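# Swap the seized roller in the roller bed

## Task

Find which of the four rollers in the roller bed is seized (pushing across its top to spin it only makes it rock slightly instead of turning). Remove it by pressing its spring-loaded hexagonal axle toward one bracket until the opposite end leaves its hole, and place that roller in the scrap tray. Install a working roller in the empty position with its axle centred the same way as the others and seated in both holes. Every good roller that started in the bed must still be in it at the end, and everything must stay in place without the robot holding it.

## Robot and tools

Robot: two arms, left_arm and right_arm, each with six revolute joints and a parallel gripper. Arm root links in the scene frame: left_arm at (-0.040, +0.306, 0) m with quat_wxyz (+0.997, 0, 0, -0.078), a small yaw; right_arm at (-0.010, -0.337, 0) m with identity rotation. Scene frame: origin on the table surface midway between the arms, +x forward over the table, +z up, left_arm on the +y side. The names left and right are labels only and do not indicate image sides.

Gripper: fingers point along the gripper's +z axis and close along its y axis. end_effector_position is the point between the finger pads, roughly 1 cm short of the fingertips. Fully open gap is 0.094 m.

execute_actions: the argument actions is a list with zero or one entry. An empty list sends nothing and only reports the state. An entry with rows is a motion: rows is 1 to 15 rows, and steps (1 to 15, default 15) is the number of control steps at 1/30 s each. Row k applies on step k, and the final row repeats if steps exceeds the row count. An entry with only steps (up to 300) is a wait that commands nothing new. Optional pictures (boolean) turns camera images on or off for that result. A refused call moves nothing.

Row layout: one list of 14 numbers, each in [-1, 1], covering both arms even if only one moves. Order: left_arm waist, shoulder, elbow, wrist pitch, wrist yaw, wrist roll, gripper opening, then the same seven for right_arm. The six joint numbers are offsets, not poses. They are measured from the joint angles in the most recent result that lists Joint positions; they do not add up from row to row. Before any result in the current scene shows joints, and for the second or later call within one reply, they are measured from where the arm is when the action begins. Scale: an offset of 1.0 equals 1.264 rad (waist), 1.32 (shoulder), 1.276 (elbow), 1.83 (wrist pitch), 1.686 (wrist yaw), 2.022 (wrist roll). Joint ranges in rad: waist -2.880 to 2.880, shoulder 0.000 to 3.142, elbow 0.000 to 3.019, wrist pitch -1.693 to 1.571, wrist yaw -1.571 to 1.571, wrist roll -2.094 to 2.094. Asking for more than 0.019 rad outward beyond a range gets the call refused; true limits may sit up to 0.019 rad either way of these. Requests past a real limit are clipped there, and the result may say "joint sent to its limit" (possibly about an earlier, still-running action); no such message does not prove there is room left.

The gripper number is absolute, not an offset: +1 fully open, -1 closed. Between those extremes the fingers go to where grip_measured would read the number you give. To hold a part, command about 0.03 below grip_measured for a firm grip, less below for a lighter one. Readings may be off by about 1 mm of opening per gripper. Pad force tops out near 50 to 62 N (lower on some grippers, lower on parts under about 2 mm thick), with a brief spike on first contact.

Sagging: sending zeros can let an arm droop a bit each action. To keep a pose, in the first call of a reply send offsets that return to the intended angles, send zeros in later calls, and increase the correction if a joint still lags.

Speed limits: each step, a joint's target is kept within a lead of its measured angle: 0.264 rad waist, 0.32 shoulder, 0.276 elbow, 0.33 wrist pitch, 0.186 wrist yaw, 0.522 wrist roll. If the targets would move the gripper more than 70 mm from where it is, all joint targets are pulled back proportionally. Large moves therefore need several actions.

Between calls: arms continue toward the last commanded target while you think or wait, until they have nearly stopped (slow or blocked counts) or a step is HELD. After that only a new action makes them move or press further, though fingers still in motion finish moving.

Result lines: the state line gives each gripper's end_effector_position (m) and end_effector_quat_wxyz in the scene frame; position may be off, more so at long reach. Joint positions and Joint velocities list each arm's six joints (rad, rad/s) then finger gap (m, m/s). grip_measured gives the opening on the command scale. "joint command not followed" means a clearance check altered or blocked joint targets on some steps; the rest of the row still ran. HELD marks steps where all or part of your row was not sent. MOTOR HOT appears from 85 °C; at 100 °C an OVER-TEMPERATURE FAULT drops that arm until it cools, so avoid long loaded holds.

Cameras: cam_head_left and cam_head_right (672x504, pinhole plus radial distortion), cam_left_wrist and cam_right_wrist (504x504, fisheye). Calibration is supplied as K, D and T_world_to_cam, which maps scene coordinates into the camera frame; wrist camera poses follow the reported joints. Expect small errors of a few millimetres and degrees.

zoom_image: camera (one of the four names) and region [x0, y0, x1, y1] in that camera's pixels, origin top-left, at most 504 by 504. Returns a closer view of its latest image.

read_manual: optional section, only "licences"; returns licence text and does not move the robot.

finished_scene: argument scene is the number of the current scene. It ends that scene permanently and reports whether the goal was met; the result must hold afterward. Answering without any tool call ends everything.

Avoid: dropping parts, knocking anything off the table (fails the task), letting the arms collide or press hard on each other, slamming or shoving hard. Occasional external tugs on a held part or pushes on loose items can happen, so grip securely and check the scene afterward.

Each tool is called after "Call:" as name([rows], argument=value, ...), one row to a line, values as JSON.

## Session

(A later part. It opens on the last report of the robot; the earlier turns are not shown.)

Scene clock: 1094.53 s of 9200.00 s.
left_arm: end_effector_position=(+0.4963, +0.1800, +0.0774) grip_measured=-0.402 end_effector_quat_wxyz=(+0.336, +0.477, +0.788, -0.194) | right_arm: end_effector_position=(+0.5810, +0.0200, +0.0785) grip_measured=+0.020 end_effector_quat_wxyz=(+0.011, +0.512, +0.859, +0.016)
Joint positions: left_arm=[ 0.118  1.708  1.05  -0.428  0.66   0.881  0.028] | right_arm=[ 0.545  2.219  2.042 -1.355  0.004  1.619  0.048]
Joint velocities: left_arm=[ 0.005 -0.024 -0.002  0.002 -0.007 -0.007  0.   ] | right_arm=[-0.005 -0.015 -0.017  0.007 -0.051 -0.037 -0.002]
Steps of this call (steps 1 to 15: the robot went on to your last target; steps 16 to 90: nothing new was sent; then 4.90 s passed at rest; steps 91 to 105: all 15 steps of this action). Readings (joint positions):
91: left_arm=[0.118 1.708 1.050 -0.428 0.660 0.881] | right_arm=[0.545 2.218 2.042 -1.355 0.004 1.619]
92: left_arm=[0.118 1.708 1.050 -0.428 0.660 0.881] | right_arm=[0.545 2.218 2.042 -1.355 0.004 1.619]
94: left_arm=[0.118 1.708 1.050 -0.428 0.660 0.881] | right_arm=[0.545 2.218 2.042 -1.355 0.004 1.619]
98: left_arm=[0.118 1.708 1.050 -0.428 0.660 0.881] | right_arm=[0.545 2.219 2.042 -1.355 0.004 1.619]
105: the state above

Call:
execute_actions([
  {"rows":[[0,0.01,0.01,0,0,0,-0.4,0,-0.007,0.04,0.004,-0.003,0,-0.04],[0,0.01,0.01,0,0,0,-0.4,0,-0.004,0.04,0.004,-0.003,0,-0.04],[0,0.01,0.01,0,0,0,-0.4,0,-0.001,0.04,0.004,-0.003,0,-0.04],[0,0.01,0.01,0,0,0,-0.4,0,0.002,0.04,0.004,-0.003,0,-0.04],[0,0.01,0.01,0,0,0,-0.4,0,0.004,0.04,0.004,-0.003,0,-0.04]],"steps":15},
])

Scene clock: 1100.83 s of 9200.00 s.
left_arm: end_effector_position=(+0.4963, +0.1800, +0.0774) grip_measured=-0.402 end_effector_quat_wxyz=(+0.336, +0.477, +0.788, -0.194) | right_arm: end_effector_position=(+0.5809, +0.0196, +0.0757) grip_measured=+0.020 end_effector_quat_wxyz=(+0.010, +0.512, +0.859, +0.014)
Joint positions: left_arm=[ 0.118  1.708  1.05  -0.428  0.66   0.881  0.028] | right_arm=[ 0.544  2.223  2.042 -1.355  0.004  1.619  0.048]
Joint velocities: left_arm=[ 0.005  0.005 -0.002 -0.002 -0.037  0.022 -0.   ] | right_arm=[-0.005 -0.015  0.002  0.007 -0.022 -0.037 -0.001]
Steps of this call (steps 1 to 15: the robot went on to your last target; steps 16 to 90: nothing new was sent; then 2.80 s passed at rest; steps 91 to 105: all 15 steps of this action). Readings (joint positions):
91: left_arm=[0.118 1.708 1.050 -0.428 0.660 0.881] | right_arm=[0.545 2.219 2.042 -1.355 0.004 1.619]
92: left_arm=[0.118 1.708 1.050 -0.428 0.660 0.881] | right_arm=[0.545 2.219 2.042 -1.355 0.004 1.619]
94: left_arm=[0.118 1.708 1.050 -0.428 0.660 0.881] | right_arm=[0.545 2.221 2.042 -1.355 0.004 1.619]
98: left_arm=[0.118 1.708 1.050 -0.428 0.660 0.881] | right_arm=[0.545 2.223 2.042 -1.355 0.005 1.619]
105: the state above
camera_calibration (this result's frames):
cam_left_wrist: T_world_to_cam=[[-0.890135, -0.455018, -0.0248621, 0.526086], [-0.445086, 0.879818, -0.166788, 0.0794178], [0.0977659, -0.137398, -0.985679, 0.179859], [0, 0, 0, 1]] pos_world=[0.486052, 0.194218, 0.203609]
cam_right_wrist: T_world_to_cam=[[-0.881744, -0.470132, -0.038768, 0.520961], [-0.40654, 0.715642, 0.567962, 0.185996], [-0.239273, 0.516558, -0.822141, 0.312192], [0, 0, 0, 1]] pos_world=[0.609669, -0.0494517, 0.171224]

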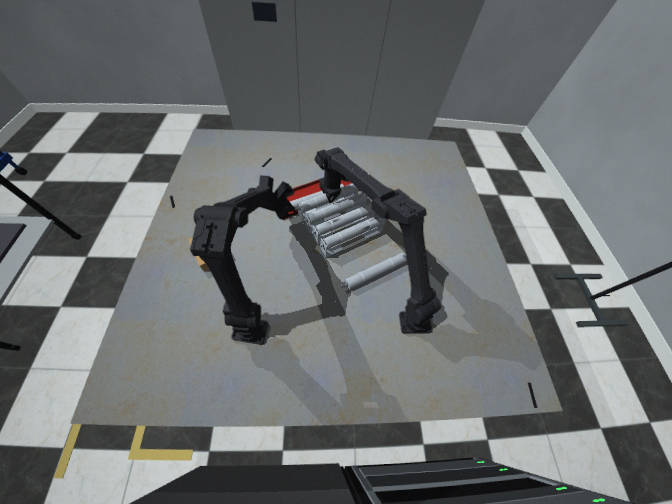

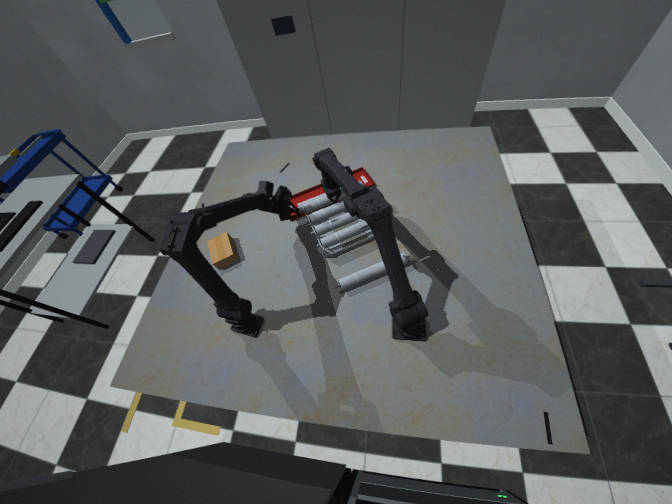

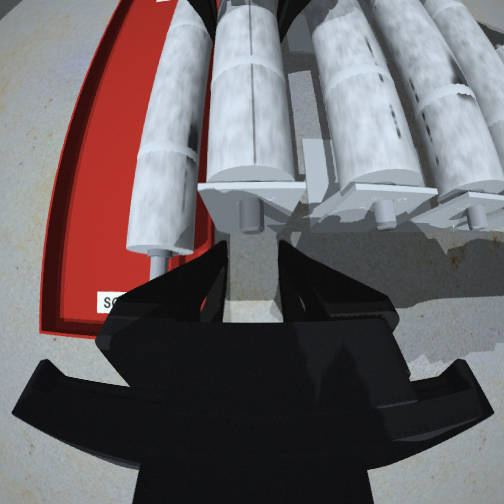

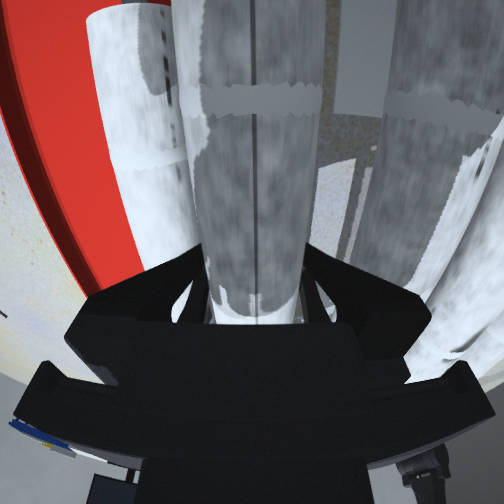

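Call:
execute_actions(actions=[])

Scene clock: 1127.30 s of 9200.00 s.
left_arm: end_effector_position=(+0.4963, +0.1800, +0.0774) grip_measured=-0.402 end_effector_quat_wxyz=(+0.336, +0.477, +0.788, -0.194) | right_arm: end_effector_position=(+0.5809, +0.0196, +0.0757) grip_measured=+0.020 end_effector_quat_wxyz=(+0.010, +0.512, +0.859, +0.014)
Joint positions: left_arm=[ 0.118  1.708  1.05  -0.428  0.66   0.881  0.028] | right_arm=[ 0.544  2.223  2.042 -1.355  0.004  1.619  0.048]
Joint velocities: left_arm=[-0.005  0.005 -0.017  0.007  0.022 -0.051 -0.   ] | right_arm=[-0.015 -0.015  0.012 -0.007 -0.007 -0.037  0.   ]
Steps of this call (steps 1 to 15: the robot went on to your last target; steps 16 to 90: nothing new was sent; then 23.47 s passed at rest). Readings (joint positions):
1: left_arm=[0.118 1.708 1.050 -0.428 0.660 0.881] | right_arm=[0.544 2.223 2.042 -1.355 0.004 1.619]
2: left_arm=[0.118 1.708 1.050 -0.428 0.660 0.881] | right_arm=[0.544 2.223 2.042 -1.355 0.004 1.619]
4: left_arm=[0.118 1.708 1.050 -0.428 0.660 0.881] | right_arm=[0.544 2.223 2.042 -1.355 0.004 1.619]
8: left_arm=[0.118 1.708 1.050 -0.428 0.660 0.881] | right_arm=[0.544 2.223 2.042 -1.355 0.004 1.619]
90: the state above
All arms were judged still, so your last target was given up. Only a new action makes them travel on or press farther. Fingers that are still opening or closing keep moving.
camera_calibration (this result's frames):
cam_left_wrist: T_world_to_cam=[[-0.890135, -0.455018, -0.0248621, 0.526086], [-0.445086, 0.879818, -0.166788, 0.0794178], [0.0977659, -0.137398, -0.985679, 0.179859], [0, 0, 0, 1]] pos_world=[0.486052, 0.194218, 0.203609]
cam_right_wrist: T_world_to_cam=[[-0.881744, -0.470132, -0.038768, 0.520961], [-0.40654, 0.715642, 0.567962, 0.185996], [-0.239273, 0.516558, -0.822141, 0.312192], [0, 0, 0, 1]] pos_world=[0.609669, -0.0494517, 0.171224]

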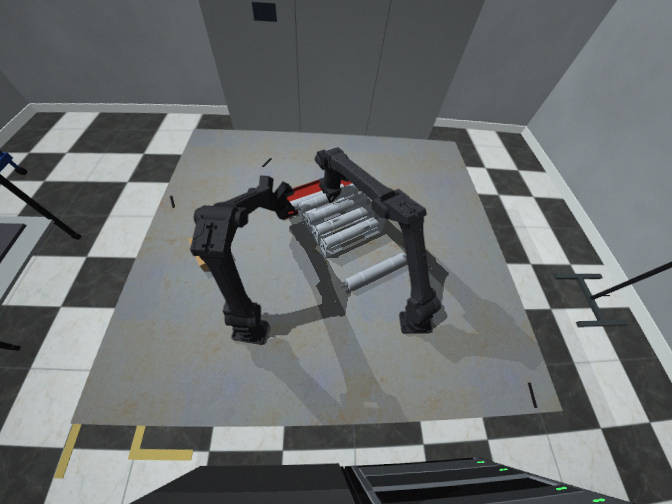

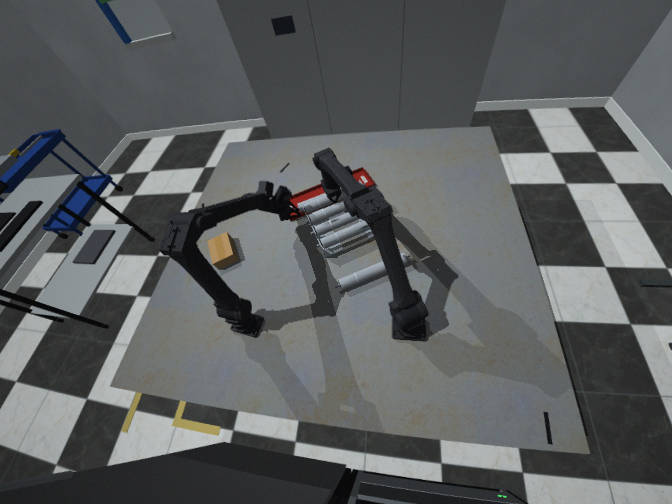

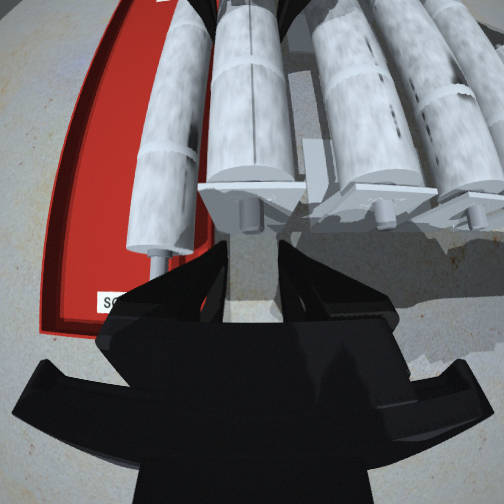

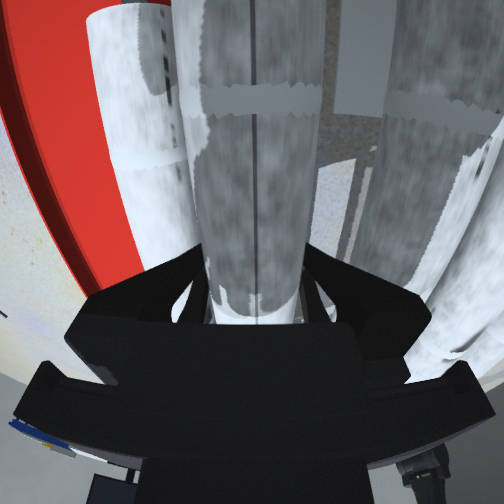

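Call:
execute_actions([
  {"rows":[[0,0.01,0.01,0,0,0,-0.4,0,0,0.01,0,0,0,0.05],[0,0.01,0.01,0,0,0,-0.4,0,0,0.01,0,0,0,0.12],[0,0.01,0.01,0,0,0,-0.4,0,0,0.01,0,0,0,0.2],[0,0.01,0.01,0,0,0,-0.4,0,0,0.01,0,0,0,0.3],[0,0.01,0.01,0,0,0,-0.4,0,0,0.01,0,0,0,0.3],[0,0.01,0.01,0,0,0,-0.4,0,0,0.01,0,0,0,0.3],[0,0.01,0.01,0,0,0,-0.4,0,0,0.01,0,0,0,0.3],[0,0.01,0.01,0,0,0,-0.4,0,0,0.01,0,0,0,0.3],[0,-0.01,0.01,0,0,0,-0.4,0,-0.02,0.01,0,0,0,0.3],[0,-0.02,0.01,0,0,0,-0.4,0,-0.04,0.01,-0.01,0,0,0.3],[0,-0.04,0.01,0,0,0,-0.4,0,-0.06,0.01,-0.02,0,0,0.3],[0,-0.06,0.01,0,0,0,-0.4,0,-0.08,0.01,-0.03,0,0,0.3],[0,-0.08,0.01,0,0,0,-0.4,0,-0.1,0.01,-0.04,0,0,0.3]],"steps":15},
])

Call:
execute_actions([
  {"steps":20},
])

Scene clock: 1137.37 s of 9200.00 s.
left_arm: end_effector_position=(+0.4983, +0.1800, +0.1051) grip_measured=-0.402 end_effector_quat_wxyz=(+0.358, +0.482, +0.779, -0.182) | right_arm: end_effector_position=(+0.5723, +0.0144, +0.1114) grip_measured=+0.298 end_effector_quat_wxyz=(+0.012, +0.512, +0.859, +0.017)
Joint positions: left_arm=[ 0.118  1.654  1.05  -0.428  0.66   0.881  0.028] | right_arm=[ 0.544  2.169  2.042 -1.404  0.005  1.619  0.061]
Joint velocities: left_arm=[-0.015 -0.542  0.002 -0.022 -0.022 -0.051 -0.001] | right_arm=[-0.005 -0.493 -0.007 -0.212  0.037 -0.051 -0.001]
Steps of this call (steps 1 to 90: nothing new was sent; then 6.57 s passed at rest; steps 91 to 105: all 15 steps of this action). Readings (joint positions):
91: left_arm=[0.118 1.708 1.050 -0.428 0.660 0.881] | right_arm=[0.544 2.223 2.042 -1.355 0.005 1.619]
92: left_arm=[0.118 1.708 1.050 -0.428 0.660 0.881] | right_arm=[0.544 2.223 2.042 -1.355 0.005 1.619]
94: left_arm=[0.118 1.708 1.050 -0.428 0.660 0.881] | right_arm=[0.544 2.223 2.042 -1.355 0.005 1.619]
98: left_arm=[0.118 1.708 1.050 -0.428 0.660 0.881] | right_arm=[0.544 2.223 2.042 -1.355 0.005 1.619]
105: the state above
camera_calibration (this result's frames):
cam_left_wrist: T_world_to_cam=[[-0.887566, -0.455116, -0.0713835, 0.532237], [-0.435507, 0.879453, -0.192082, 0.083008], [0.150198, -0.139397, -0.978779, 0.180535], [0, 0, 0, 1]] pos_world=[0.48143, 0.194394, 0.230641]
cam_right_wrist: T_world_to_cam=[[-0.881554, -0.470018, -0.0441169, 0.512782], [-0.409237, 0.714263, 0.567762, 0.167568], [-0.235347, 0.518567, -0.82201, 0.33995], [0, 0, 0, 1]] pos_world=[0.600626, -0.0549577, 0.206926]

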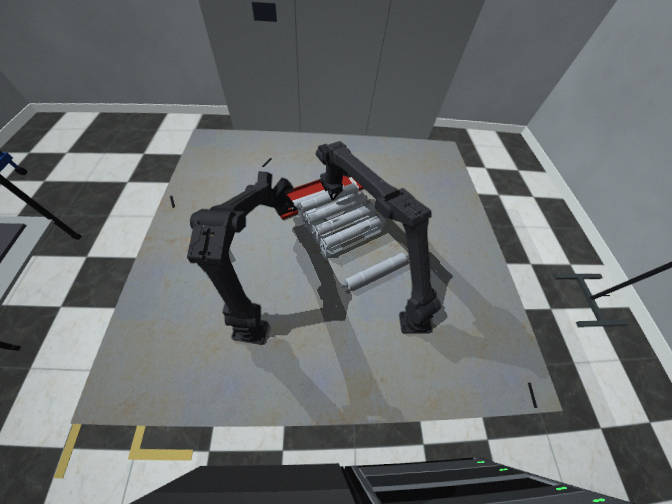

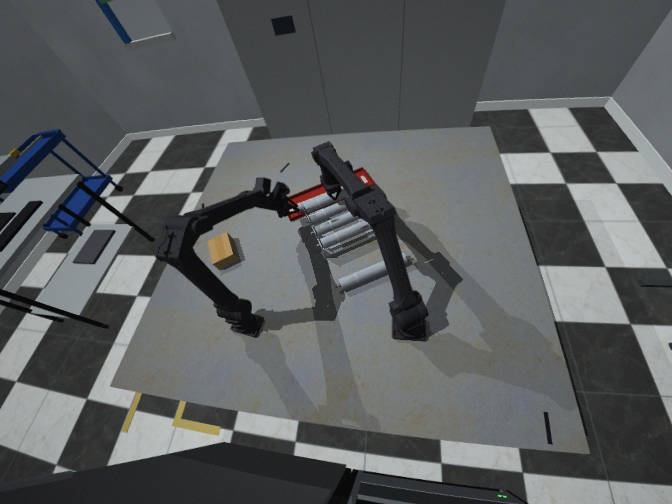

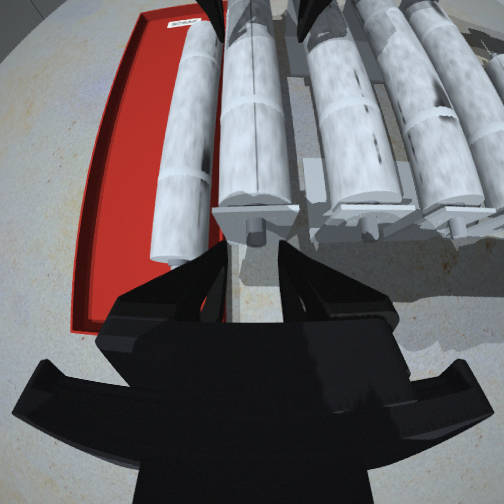

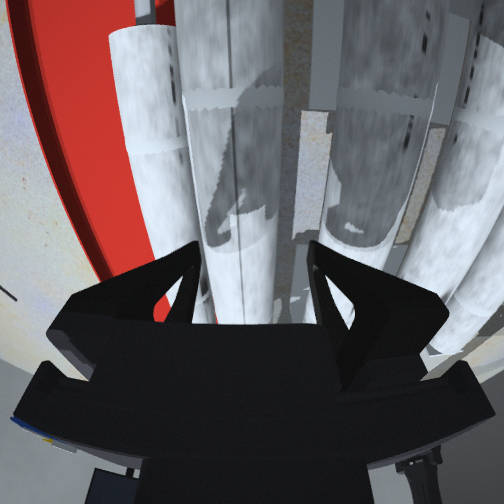

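Scene clock: 1138.03 s of 9200.00 s.
left_arm: end_effector_position=(+0.4988, +0.1799, +0.1436) grip_measured=-0.402 end_effector_quat_wxyz=(+0.387, +0.488, +0.765, -0.165) | right_arm: end_effector_position=(+0.5682, +0.0119, +0.1795) grip_measured=+0.298 end_effector_quat_wxyz=(+0.033, +0.511, +0.857, +0.057)
Joint positions: left_arm=[ 0.118  1.581  1.05  -0.428  0.66   0.881  0.028] | right_arm=[ 0.544  2.065  2.042 -1.418  0.005  1.619  0.061]
Joint velocities: left_arm=[-0.005 -0.005  0.012  0.002 -0.007 -0.007 -0.   ] | right_arm=[-0.005  0.005  0.002  0.002 -0.007 -0.007 -0.   ]
Steps of this call (steps 1 to 20: the robot went on to your last target). Readings (joint positions):
1: left_arm=[0.118 1.636 1.050 -0.428 0.660 0.881] | right_arm=[0.544 2.152 2.042 -1.410 0.005 1.619]
2: left_arm=[0.118 1.619 1.050 -0.428 0.660 0.881] | right_arm=[0.544 2.134 2.042 -1.413 0.005 1.619]
4: left_arm=[0.118 1.592 1.050 -0.428 0.660 0.881] | right_arm=[0.544 2.100 2.042 -1.416 0.005 1.619]
8: left_arm=[0.118 1.579 1.050 -0.428 0.660 0.881] | right_arm=[0.544 2.062 2.042 -1.417 0.005 1.619]
20: the state above
camera_calibration (this result's frames):
cam_left_wrist: T_world_to_cam=[[-0.879965, -0.455406, -0.135155, 0.540791], [-0.42012, 0.878867, -0.226037, 0.0879038], [0.221722, -0.142124, -0.964697, 0.180848], [0, 0, 0, 1]] pos_world=[0.47271, 0.194726, 0.267424]
cam_right_wrist: T_world_to_cam=[[-0.874616, -0.46582, -0.13438, 0.523177], [-0.453347, 0.68757, 0.567208, 0.154503], [-0.171821, 0.55701, -0.812538, 0.357966], [0, 0, 0, 1]] pos_world=[0.589129, -0.0619158, 0.27353]

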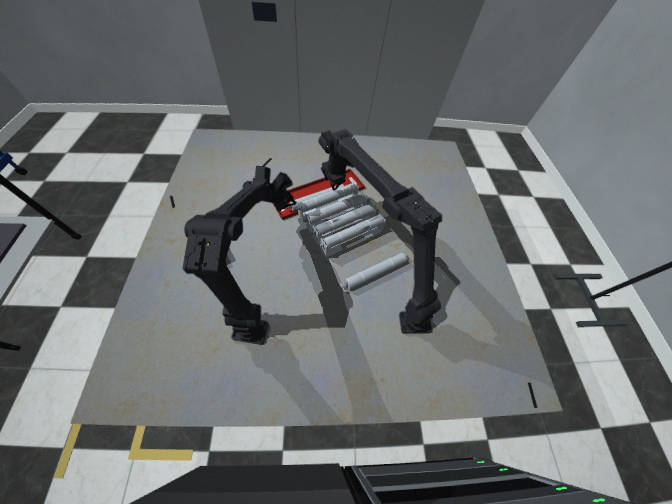

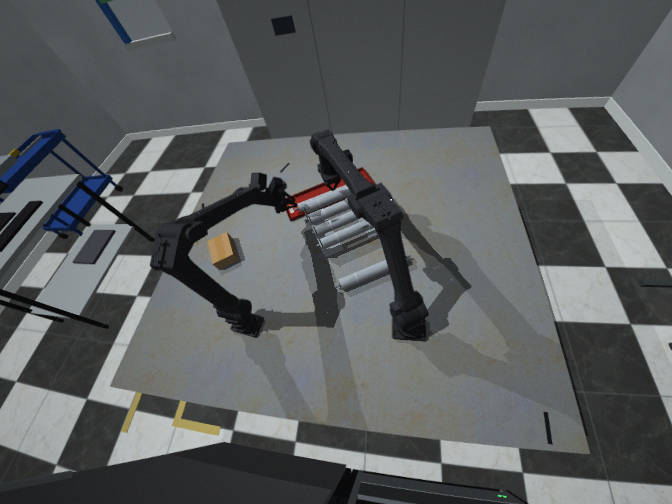

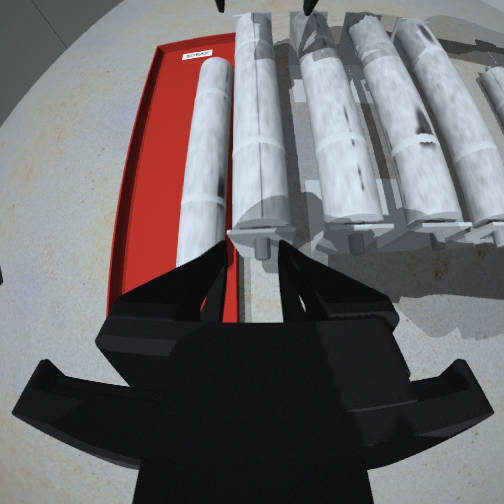

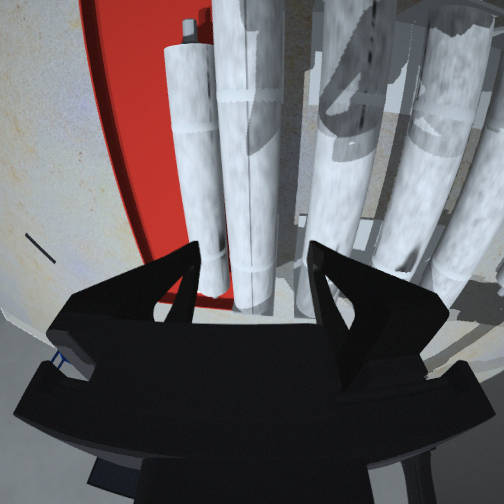

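Call:
execute_actions([
  {"rows":[[0,0.01,0.01,0,0,0,-0.4,0,0.01,0.01,0.02,0,0,0],[0,0.01,0.01,0,0,0,-0.4,0,0.02,0.01,0.04,0,0,-0.4],[0,0.01,0.01,0,0,0,-0.4,0,0.03,0.01,0.063,0,0,-0.8],[0,0.01,0.01,0,0,0,-0.4,0,0.04,0.01,0.063,0,0,-1],[0,0.01,0.01,0,0,0,-0.4,0,0.05,0.01,0.063,0,0,-1],[0,0.01,0.01,0,0,0,-0.4,0,0.06,0.01,0.063,0,0,-1],[0,0.01,0.01,0,0,0,-0.4,0,0.07,0.01,0.063,0,0,-1],[0,0.01,0.01,0,0,0,-0.4,0,0.08,0.01,0.063,0,0,-1],[0,0.01,0.01,0,0,0,-0.4,0,0.09,0.01,0.063,0,0,-1],[0,0.01,0.01,0,0,0,-0.4,0,0.097,0.01,0.063,0,0,-1]],"steps":15},
], pictures=false)

Call:
execute_actions([
  {"steps":15},
])

Scene clock: 1153.47 s of 9200.00 s.
left_arm: end_effector_position=(+0.4988, +0.1799, +0.1436) grip_measured=-0.402 end_effector_quat_wxyz=(+0.387, +0.488, +0.765, -0.165) | right_arm: end_effector_position=(+0.5925, +0.0267, +0.1089) grip_measured=-0.979 end_effector_quat_wxyz=(+0.032, +0.511, +0.857, +0.056)
Joint positions: left_arm=[ 0.118  1.581  1.05  -0.428  0.66   0.881  0.028] | right_arm=[ 0.544  2.177  2.045 -1.31   0.004  1.619  0.001]
Joint velocities: left_arm=[-0.005 -0.005  0.002 -0.002  0.007  0.022 -0.001] | right_arm=[-0.005  0.151  0.291  0.349 -0.022 -0.022  0.   ]
Steps of this call (steps 1 to 15: the robot went on to your last target; steps 16 to 90: nothing new was sent; then 11.93 s passed at rest; steps 91 to 105: all 15 steps of this action). Readings (joint positions):
91: left_arm=[0.118 1.581 1.050 -0.428 0.660 0.881] | right_arm=[0.544 2.065 2.042 -1.414 0.005 1.619]
92: left_arm=[0.118 1.581 1.050 -0.428 0.660 0.881] | right_arm=[0.544 2.065 2.042 -1.400 0.005 1.619]
94: left_arm=[0.118 1.581 1.050 -0.428 0.660 0.881] | right_arm=[0.544 2.067 2.042 -1.351 0.005 1.619]
98: left_arm=[0.118 1.581 1.050 -0.428 0.660 0.881] | right_arm=[0.544 2.088 2.042 -1.317 0.005 1.619]
105: the state above

Scene clock: 1153.97 s of 9200.00 s.
left_arm: end_effector_position=(+0.4988, +0.1799, +0.1436) grip_measured=-0.402 end_effector_quat_wxyz=(+0.387, +0.488, +0.765, -0.165) | right_arm: end_effector_position=(+0.5940, +0.0276, +0.1090) grip_measured=-0.979 end_effector_quat_wxyz=(+0.034, +0.511, +0.857, +0.059)
Joint positions: left_arm=[ 0.118  1.581  1.05  -0.428  0.66   0.881  0.028] | right_arm=[ 0.544  2.178  2.046 -1.304  0.004  1.619  0.001]
Joint velocities: left_arm=[-0.005 -0.005 -0.002  0.002 -0.037 -0.081 -0.   ] | right_arm=[-0.005  0.005 -0.017 -0.002  0.007 -0.007 -0.001]
Steps of this call (steps 1 to 15: the robot went on to your last target). Readings (joint positions):
1: left_arm=[0.118 1.581 1.050 -0.428 0.660 0.881] | right_arm=[0.544 2.178 2.046 -1.304 0.004 1.619]
2: left_arm=[0.118 1.581 1.050 -0.428 0.660 0.881] | right_arm=[0.544 2.178 2.046 -1.304 0.004 1.619]
4: left_arm=[0.118 1.581 1.050 -0.428 0.660 0.881] | right_arm=[0.544 2.178 2.046 -1.304 0.004 1.619]
8: left_arm=[0.118 1.581 1.050 -0.428 0.660 0.881] | right_arm=[0.544 2.178 2.046 -1.304 0.004 1.619]
15: the state above
All arms were judged still, so your last target was given up. Only a new action makes them travel on or press farther. Fingers that are still opening or closing keep moving.
camera_calibration (this result's frames):
cam_left_wrist: T_world_to_cam=[[-0.879965, -0.455406, -0.135155, 0.540791], [-0.42012, 0.878867, -0.226037, 0.0879038], [0.221722, -0.142124, -0.964697, 0.180848], [0, 0, 0, 1]] pos_world=[0.47271, 0.194726, 0.267424]
cam_right_wrist: T_world_to_cam=[[-0.87413, -0.465523, -0.13851, 0.543766], [-0.455307, 0.686131, 0.56738, 0.196546], [-0.169093, 0.559028, -0.811723, 0.294664], [0, 0, 0, 1]] pos_world=[0.614637, -0.0464454, 0.202986]

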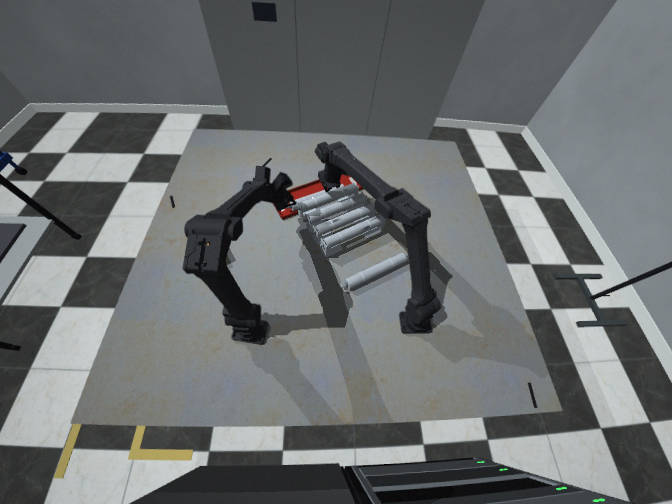

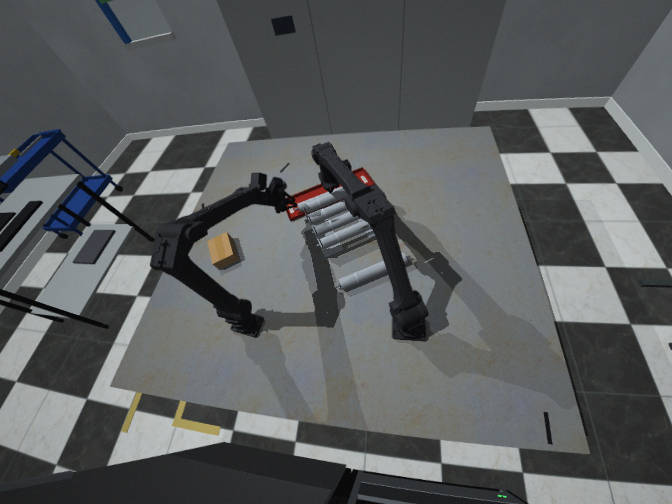

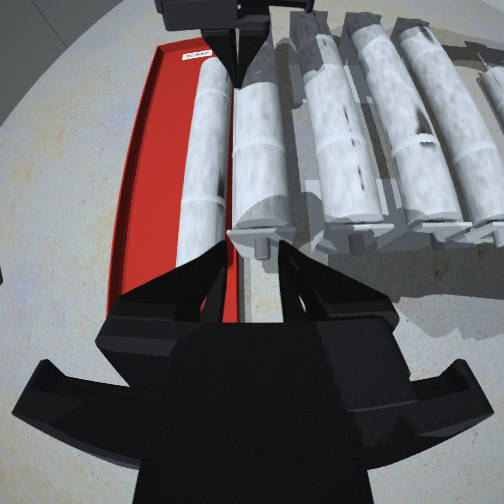

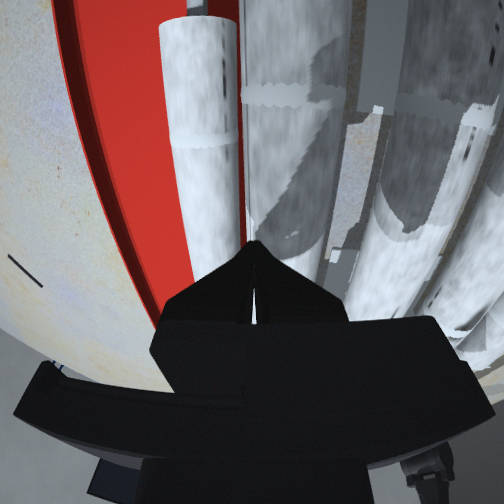

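Call:
execute_actions([
  {"rows":[[0,0,0.01,0,0,0,-0.4,0,-0.02,0.01,0,0,0,-1],[0,-0.02,0.01,0,0,0,-0.4,0,-0.04,0.01,0,0,0,-1],[0,-0.04,0.01,0,0,0,-0.4,0,-0.06,0.01,0,0,0,-1],[0,-0.06,0.01,0,0,0,-0.4,0,-0.08,0.01,0,0,0,-1],[0.02,-0.08,0.01,0,0,0,-0.4,0,-0.08,0.01,0,0,0,-1],[0.04,-0.1,0.01,0,0,0,-0.4,0,-0.08,0.01,0,0,0,-1],[0.06,-0.1,0.01,0,0,0,-0.4,-0.02,-0.08,0.01,0,0,0,-1],[0.08,-0.1,0.01,0,0,0,-0.4,-0.05,-0.08,0.01,0,0,0,-1],[0.1,-0.1,0.01,0,0,0,-0.4,-0.08,-0.08,0.01,0,0,0,-1],[0.1,-0.1,0.01,0,0,0,-0.4,-0.11,-0.08,0.01,0,0,0,-1],[0.1,-0.1,0.01,0,0,0,-0.4,-0.14,-0.08,0.01,0,0,0,-1],[0.1,-0.1,0.01,0,0,0,-0.4,-0.17,-0.08,0.01,0,0,0,-1],[0.1,-0.1,0.01,0,0,0,-0.4,-0.2,-0.08,0.01,0,0,0,0]],"steps":15},
], pictures=false)

Call:
execute_actions([
  {"steps":20},
])

Scene clock: 1162.83 s of 9200.00 s.
left_arm: end_effector_position=(+0.5026, +0.2590, +0.2276) grip_measured=-0.401 end_effector_quat_wxyz=(+0.457, +0.443, +0.765, -0.094) | right_arm: end_effector_position=(+0.6282, -0.0428, +0.1953) grip_measured=-0.216 end_effector_quat_wxyz=(+0.069, +0.554, +0.822, +0.111)
Joint positions: left_arm=[ 0.265  1.418  1.05  -0.428  0.66   0.881  0.028] | right_arm=[ 0.433  2.051  2.046 -1.304  0.003  1.619  0.037]
Joint velocities: left_arm=[ 0.044 -0.005 -0.012 -0.007  0.051 -0.007  0.   ] | right_arm=[-0.728 -0.044 -0.002  0.012 -0.037  0.037  0.416]
Steps of this call (steps 1 to 90: nothing new was sent; then 5.37 s passed at rest; steps 91 to 105: all 15 steps of this action). Readings (joint positions):
91: left_arm=[0.118 1.581 1.050 -0.428 0.660 0.881] | right_arm=[0.544 2.177 2.046 -1.304 0.004 1.619]
92: left_arm=[0.118 1.579 1.050 -0.428 0.660 0.881] | right_arm=[0.544 2.175 2.046 -1.304 0.004 1.619]
94: left_arm=[0.118 1.570 1.050 -0.428 0.660 0.881] | right_arm=[0.544 2.164 2.046 -1.304 0.004 1.619]
98: left_arm=[0.145 1.501 1.050 -0.428 0.660 0.881] | right_arm=[0.541 2.115 2.046 -1.304 0.004 1.619]
105: the state above

Scene clock: 1163.50 s of 9200.00 s.
left_arm: end_effector_position=(+0.5026, +0.2516, +0.2241) grip_measured=-0.401 end_effector_quat_wxyz=(+0.454, +0.448, +0.764, -0.099) | right_arm: end_effector_position=(+0.6637, -0.1370, +0.1945) grip_measured=-0.002 end_effector_quat_wxyz=(+0.077, +0.612, +0.780, +0.104)
Joint positions: left_arm=[ 0.251  1.425  1.05  -0.428  0.66   0.881  0.028] | right_arm=[ 0.29   2.052  2.046 -1.304  0.006  1.619  0.047]
Joint velocities: left_arm=[-0.015 -0.005  0.007  0.007  0.037 -0.11  -0.001] | right_arm=[ 0.044  0.005 -0.017 -0.012 -0.051 -0.066 -0.001]
Steps of this call (steps 1 to 20: the robot went on to your last target). Readings (joint positions):
1: left_arm=[0.265 1.420 1.050 -0.428 0.660 0.881] | right_arm=[0.407 2.051 2.046 -1.304 0.003 1.619]
2: left_arm=[0.263 1.422 1.050 -0.428 0.660 0.881] | right_arm=[0.380 2.051 2.046 -1.304 0.003 1.619]
4: left_arm=[0.258 1.424 1.050 -0.428 0.660 0.881] | right_arm=[0.326 2.052 2.046 -1.304 0.004 1.619]
8: left_arm=[0.252 1.425 1.050 -0.428 0.660 0.881] | right_arm=[0.252 2.052 2.046 -1.304 0.007 1.619]
20: the state above
camera_calibration (this result's frames):
cam_left_wrist: T_world_to_cam=[[-0.780815, -0.564919, -0.266824, 0.594853], [-0.492528, 0.819344, -0.293414, 0.111135], [0.384376, -0.0976841, -0.917994, 0.164483], [0, 0, 0, 1]] pos_world=[0.455984, 0.261053, 0.342324]
cam_right_wrist: T_world_to_cam=[[-0.93908, -0.22372, -0.260916, 0.639932], [-0.335769, 0.759281, 0.557451, 0.22527], [0.0733953, 0.611099, -0.788144, 0.309388], [0, 0, 0, 1]] pos_world=[0.653879, -0.216944, 0.285234]

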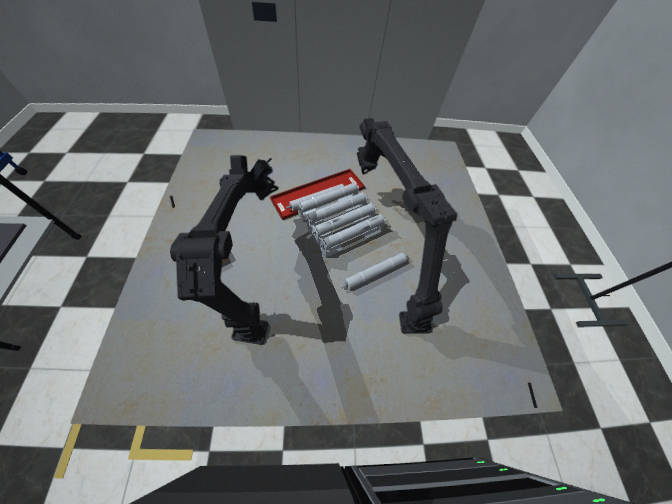

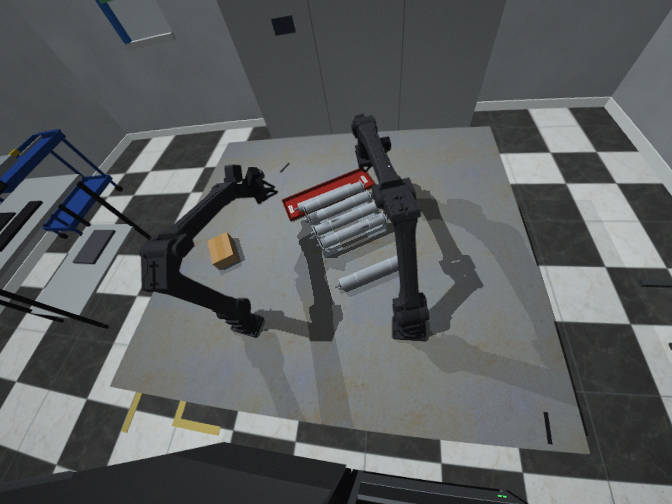

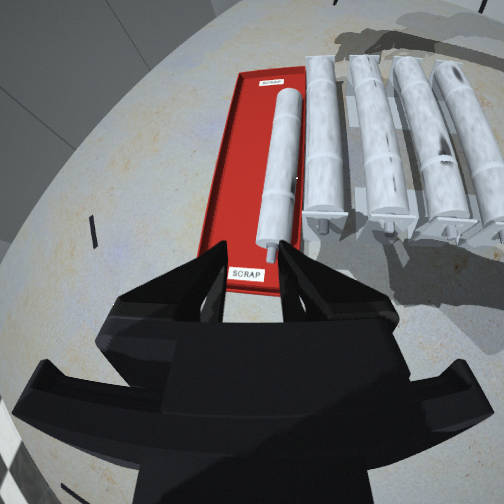

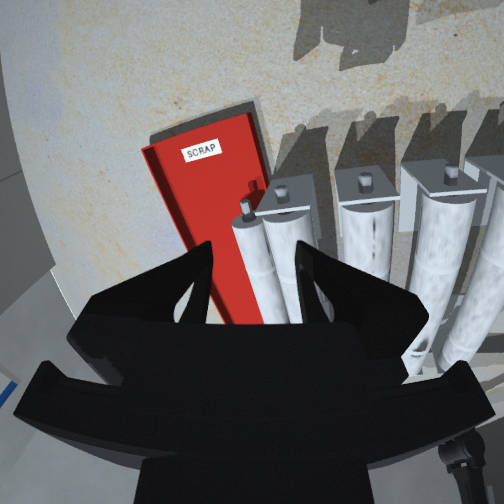

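Call:
zoom_image(camera="cam_right_wrist", region=[230,140,500,250])

Call:
zoom_image(camera="cam_left_wrist", region=[280,170,500,260])

Region (230, 140, 500, 250) of cam_right_wrist's 504x504 image, scaled by 1.867, with more detail than that image has; it fills the top 205 rows of this view, and the rest is white.

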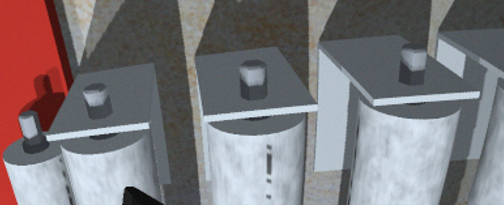

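Region (280, 170, 500, 260) of cam_left_wrist's 504x504 image, scaled by 2.291, with more detail than that image has; it fills the top 206 rows of this view, and the rest is white.

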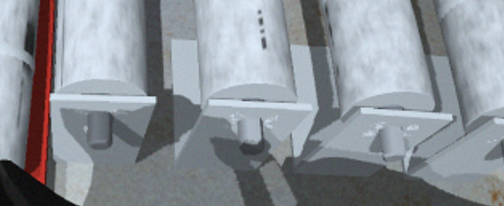

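Call:
execute_actions([
  {"rows":[[0,0.01,0.01,0,0,0,-0.4,0.02,0.01,0.01,0,0,0,0.3],[0,0.01,0.01,0,0,0,-0.4,0.04,0.01,0.01,-0.01,0,0,0.3],[0,0.01,0.01,0,0,0,-0.4,0.06,0.01,0.01,-0.02,0,0,0.3],[0,0.01,0.01,0,0,0,-0.4,0.08,0.01,0.01,-0.03,0,0,0.3],[0,0.01,0.01,0,0,0,-0.4,0.1,0.02,0.01,-0.036,0,0,0.3],[0,0.01,0.01,0,0,0,-0.4,0.12,0.03,0.01,-0.036,0,0,0.3],[0,0.01,0.01,0,0,0,-0.4,0.14,0.04,0.01,-0.036,0,0,0.3],[0,0.01,0.01,0,0,0,-0.4,0.155,0.05,0.01,-0.036,0,0,0.3],[0,0.01,0.01,0,0,0,-0.4,0.17,0.06,0.01,-0.036,0,0,0.3],[0,0.01,0.01,0,0,0,-0.4,0.18,0.07,0.01,-0.036,0,0,0.3],[0,0.01,0.01,0,0,0,-0.4,0.19,0.08,0.01,-0.036,0,0,0.3],[0,0.01,0.01,0,0,0,-0.4,0.2,0.08,0.01,-0.036,0,0,0.3]],"steps":15},
], pictures=false)

Call:
execute_actions([
  {"steps":25},
], pictures=false)

Scene clock: 1184.47 s of 9200.00 s.
left_arm: end_effector_position=(+0.5026, +0.2516, +0.2241) grip_measured=-0.401 end_effector_quat_wxyz=(+0.454, +0.448, +0.764, -0.099) | right_arm: end_effector_position=(+0.5876, +0.0134, +0.1596) grip_measured=+0.298 end_effector_quat_wxyz=(+0.041, +0.516, +0.853, +0.069)
Joint positions: left_arm=[ 0.251  1.425  1.05  -0.428  0.66   0.881  0.028] | right_arm=[ 0.532  2.1    2.046 -1.355  0.006  1.619  0.061]
Joint velocities: left_arm=[-0.005  0.005  0.007 -0.002 -0.051  0.051  0.001] | right_arm=[ 0.581  0.337 -0.002 -0.046 -0.051  0.022  0.   ]
Steps of this call (steps 1 to 30: the robot went on to your last target; steps 31 to 90: nothing new was sent; then 17.47 s passed at rest; steps 91 to 105: all 15 steps of this action). Readings (joint positions):
91: left_arm=[0.251 1.425 1.050 -0.428 0.660 0.881] | right_arm=[0.292 2.052 2.046 -1.304 0.006 1.619]
92: left_arm=[0.251 1.425 1.050 -0.428 0.660 0.881] | right_arm=[0.294 2.052 2.046 -1.305 0.006 1.619]
94: left_arm=[0.251 1.425 1.050 -0.428 0.660 0.881] | right_arm=[0.305 2.052 2.046 -1.321 0.007 1.619]
98: left_arm=[0.251 1.425 1.050 -0.428 0.660 0.881] | right_arm=[0.370 2.055 2.046 -1.348 0.007 1.619]
105: the state above

Scene clock: 1185.30 s of 9200.00 s.
left_arm: end_effector_position=(+0.5026, +0.2516, +0.2241) grip_measured=-0.401 end_effector_quat_wxyz=(+0.454, +0.448, +0.764, -0.099) | right_arm: end_effector_position=(+0.5819, +0.0221, +0.1237) grip_measured=+0.298 end_effector_quat_wxyz=(+0.026, +0.510, +0.858, +0.045)
Joint positions: left_arm=[ 0.251  1.425  1.05  -0.428  0.66   0.881  0.028] | right_arm=[ 0.547  2.153  2.046 -1.359  0.004  1.619  0.061]
Joint velocities: left_arm=[-0.015  0.005 -0.002 -0.002  0.022  0.051 -0.   ] | right_arm=[-0.005 -0.015  0.012 -0.002 -0.037  0.022  0.   ]
Steps of this call (steps 1 to 25: the robot went on to your last target). Readings (joint positions):
1: left_arm=[0.251 1.425 1.050 -0.428 0.660 0.881] | right_arm=[0.550 2.112 2.046 -1.356 0.006 1.619]
2: left_arm=[0.251 1.425 1.050 -0.428 0.660 0.881] | right_arm=[0.564 2.122 2.046 -1.357 0.005 1.619]
4: left_arm=[0.251 1.425 1.050 -0.428 0.660 0.881] | right_arm=[0.580 2.141 2.046 -1.358 0.004 1.619]
8: left_arm=[0.251 1.425 1.050 -0.428 0.660 0.881] | right_arm=[0.573 2.154 2.046 -1.359 0.004 1.619]
25: the state above

Call:
execute_actions([
  {"rows":[[0,0.01,0.01,0,0,0,-0.4,0,0.02,0.01,0,0,0,0.3],[0,0.01,0.01,0,0,0,-0.4,0,0.03,0.01,0,0,0,0.3],[0,0.01,0.01,0,0,0,-0.4,0,0.04,0.01,0,0,0,0.3],[0,0.01,0.01,0,0,0,-0.4,0,0.05,0.01,0,0,0,0.3],[0,0.01,0.01,0,0,0,-0.4,0,0.058,0.01,0,0,0,0.3]],"steps":15},
], pictures=false)

Call:
execute_actions([
  {"steps":10},
])

Scene clock: 1191.87 s of 9200.00 s.
left_arm: end_effector_position=(+0.5026, +0.2516, +0.2241) grip_measured=-0.401 end_effector_quat_wxyz=(+0.454, +0.448, +0.764, -0.099) | right_arm: end_effector_position=(+0.5805, +0.0212, +0.0828) grip_measured=+0.298 end_effector_quat_wxyz=(+0.012, +0.511, +0.859, +0.018)
Joint positions: left_arm=[ 0.251  1.425  1.05  -0.428  0.66   0.881  0.028] | right_arm=[ 0.547  2.215  2.046 -1.359  0.004  1.619  0.061]
Joint velocities: left_arm=[-0.005  0.005  0.007  0.002 -0.066 -0.051  0.001] | right_arm=[-0.005  0.024  0.002 -0.002 -0.007 -0.007 -0.   ]
Steps of this call (steps 1 to 15: the robot went on to your last target; steps 16 to 90: nothing new was sent; then 3.07 s passed at rest; steps 91 to 105: all 15 steps of this action). Readings (joint positions):
91: left_arm=[0.251 1.425 1.050 -0.428 0.660 0.881] | right_arm=[0.547 2.153 2.046 -1.359 0.004 1.619]
92: left_arm=[0.251 1.425 1.050 -0.428 0.660 0.881] | right_arm=[0.547 2.154 2.046 -1.359 0.004 1.619]
94: left_arm=[0.251 1.425 1.050 -0.428 0.660 0.881] | right_arm=[0.547 2.157 2.046 -1.359 0.004 1.619]
98: left_arm=[0.251 1.425 1.050 -0.428 0.660 0.881] | right_arm=[0.547 2.180 2.046 -1.359 0.004 1.619]
105: the state above

Scene clock: 1192.20 s of 9200.00 s.
left_arm: end_effector_position=(+0.5026, +0.2516, +0.2241) grip_measured=-0.401 end_effector_quat_wxyz=(+0.454, +0.448, +0.764, -0.099) | right_arm: end_effector_position=(+0.5805, +0.0212, +0.0826) grip_measured=+0.298 end_effector_quat_wxyz=(+0.012, +0.511, +0.859, +0.018)
Joint positions: left_arm=[ 0.251  1.425  1.05  -0.428  0.66   0.881  0.028] | right_arm=[ 0.547  2.215  2.046 -1.359  0.004  1.619  0.061]
Joint velocities: left_arm=[-0.005  0.005  0.007 -0.012 -0.051 -0.037  0.   ] | right_arm=[-0.005 -0.015 -0.002 -0.017 -0.022  0.007  0.001]
Steps of this call (steps 1 to 10: the robot went on to your last target). Readings (joint positions):
1: left_arm=[0.251 1.425 1.050 -0.428 0.660 0.881] | right_arm=[0.547 2.215 2.046 -1.359 0.004 1.619]
2: left_arm=[0.251 1.425 1.050 -0.428 0.660 0.881] | right_arm=[0.547 2.215 2.046 -1.359 0.004 1.619]
4: left_arm=[0.251 1.425 1.050 -0.428 0.660 0.881] | right_arm=[0.547 2.215 2.046 -1.359 0.004 1.619]
8: left_arm=[0.251 1.425 1.050 -0.428 0.660 0.881] | right_arm=[0.547 2.215 2.046 -1.359 0.004 1.619]
10: the state above
camera_calibration (this result's frames):
cam_left_wrist: T_world_to_cam=[[-0.780815, -0.564919, -0.266824, 0.594853], [-0.492528, 0.819344, -0.293414, 0.111135], [0.384376, -0.0976841, -0.917994, 0.164483], [0, 0, 0, 1]] pos_world=[0.455984, 0.261053, 0.342324]
cam_right_wrist: T_world_to_cam=[[-0.880389, -0.47198, -0.0463793, 0.521496], [-0.41188, 0.712458, 0.568119, 0.183924], [-0.235097, 0.519268, -0.821639, 0.314412], [0, 0, 0, 1]] pos_world=[0.608791, -0.0481671, 0.178029]

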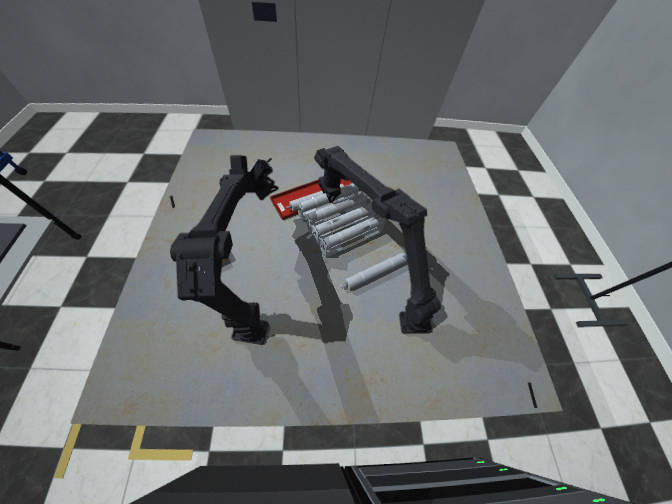

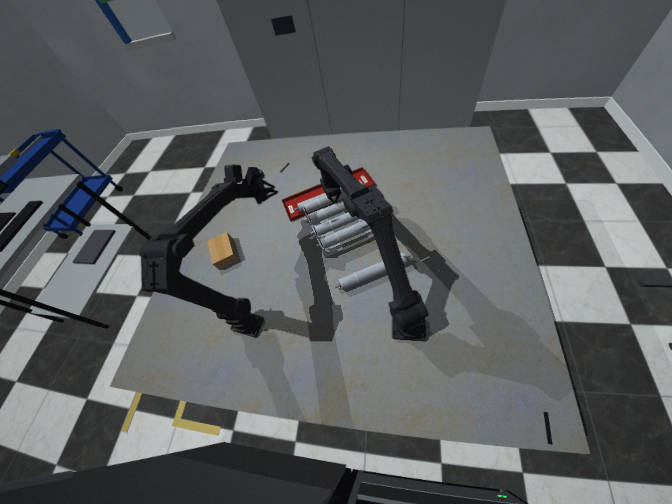

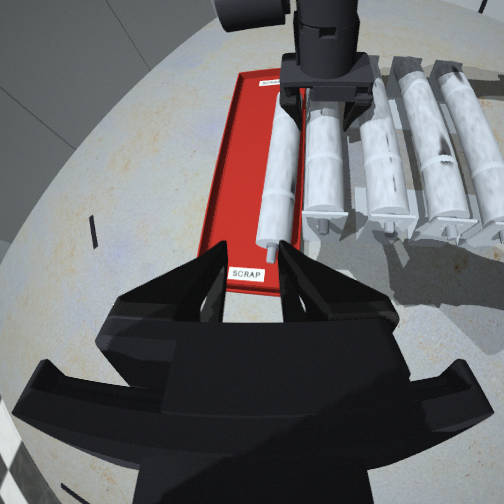

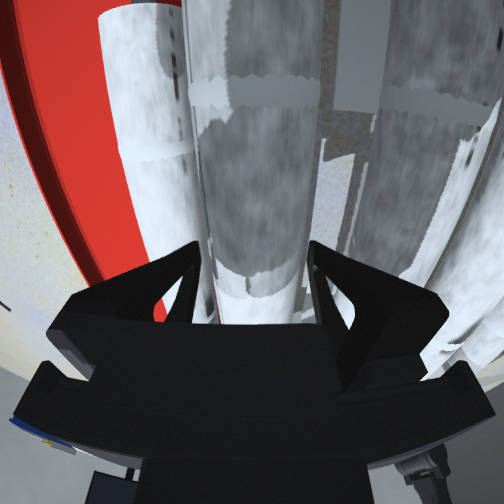

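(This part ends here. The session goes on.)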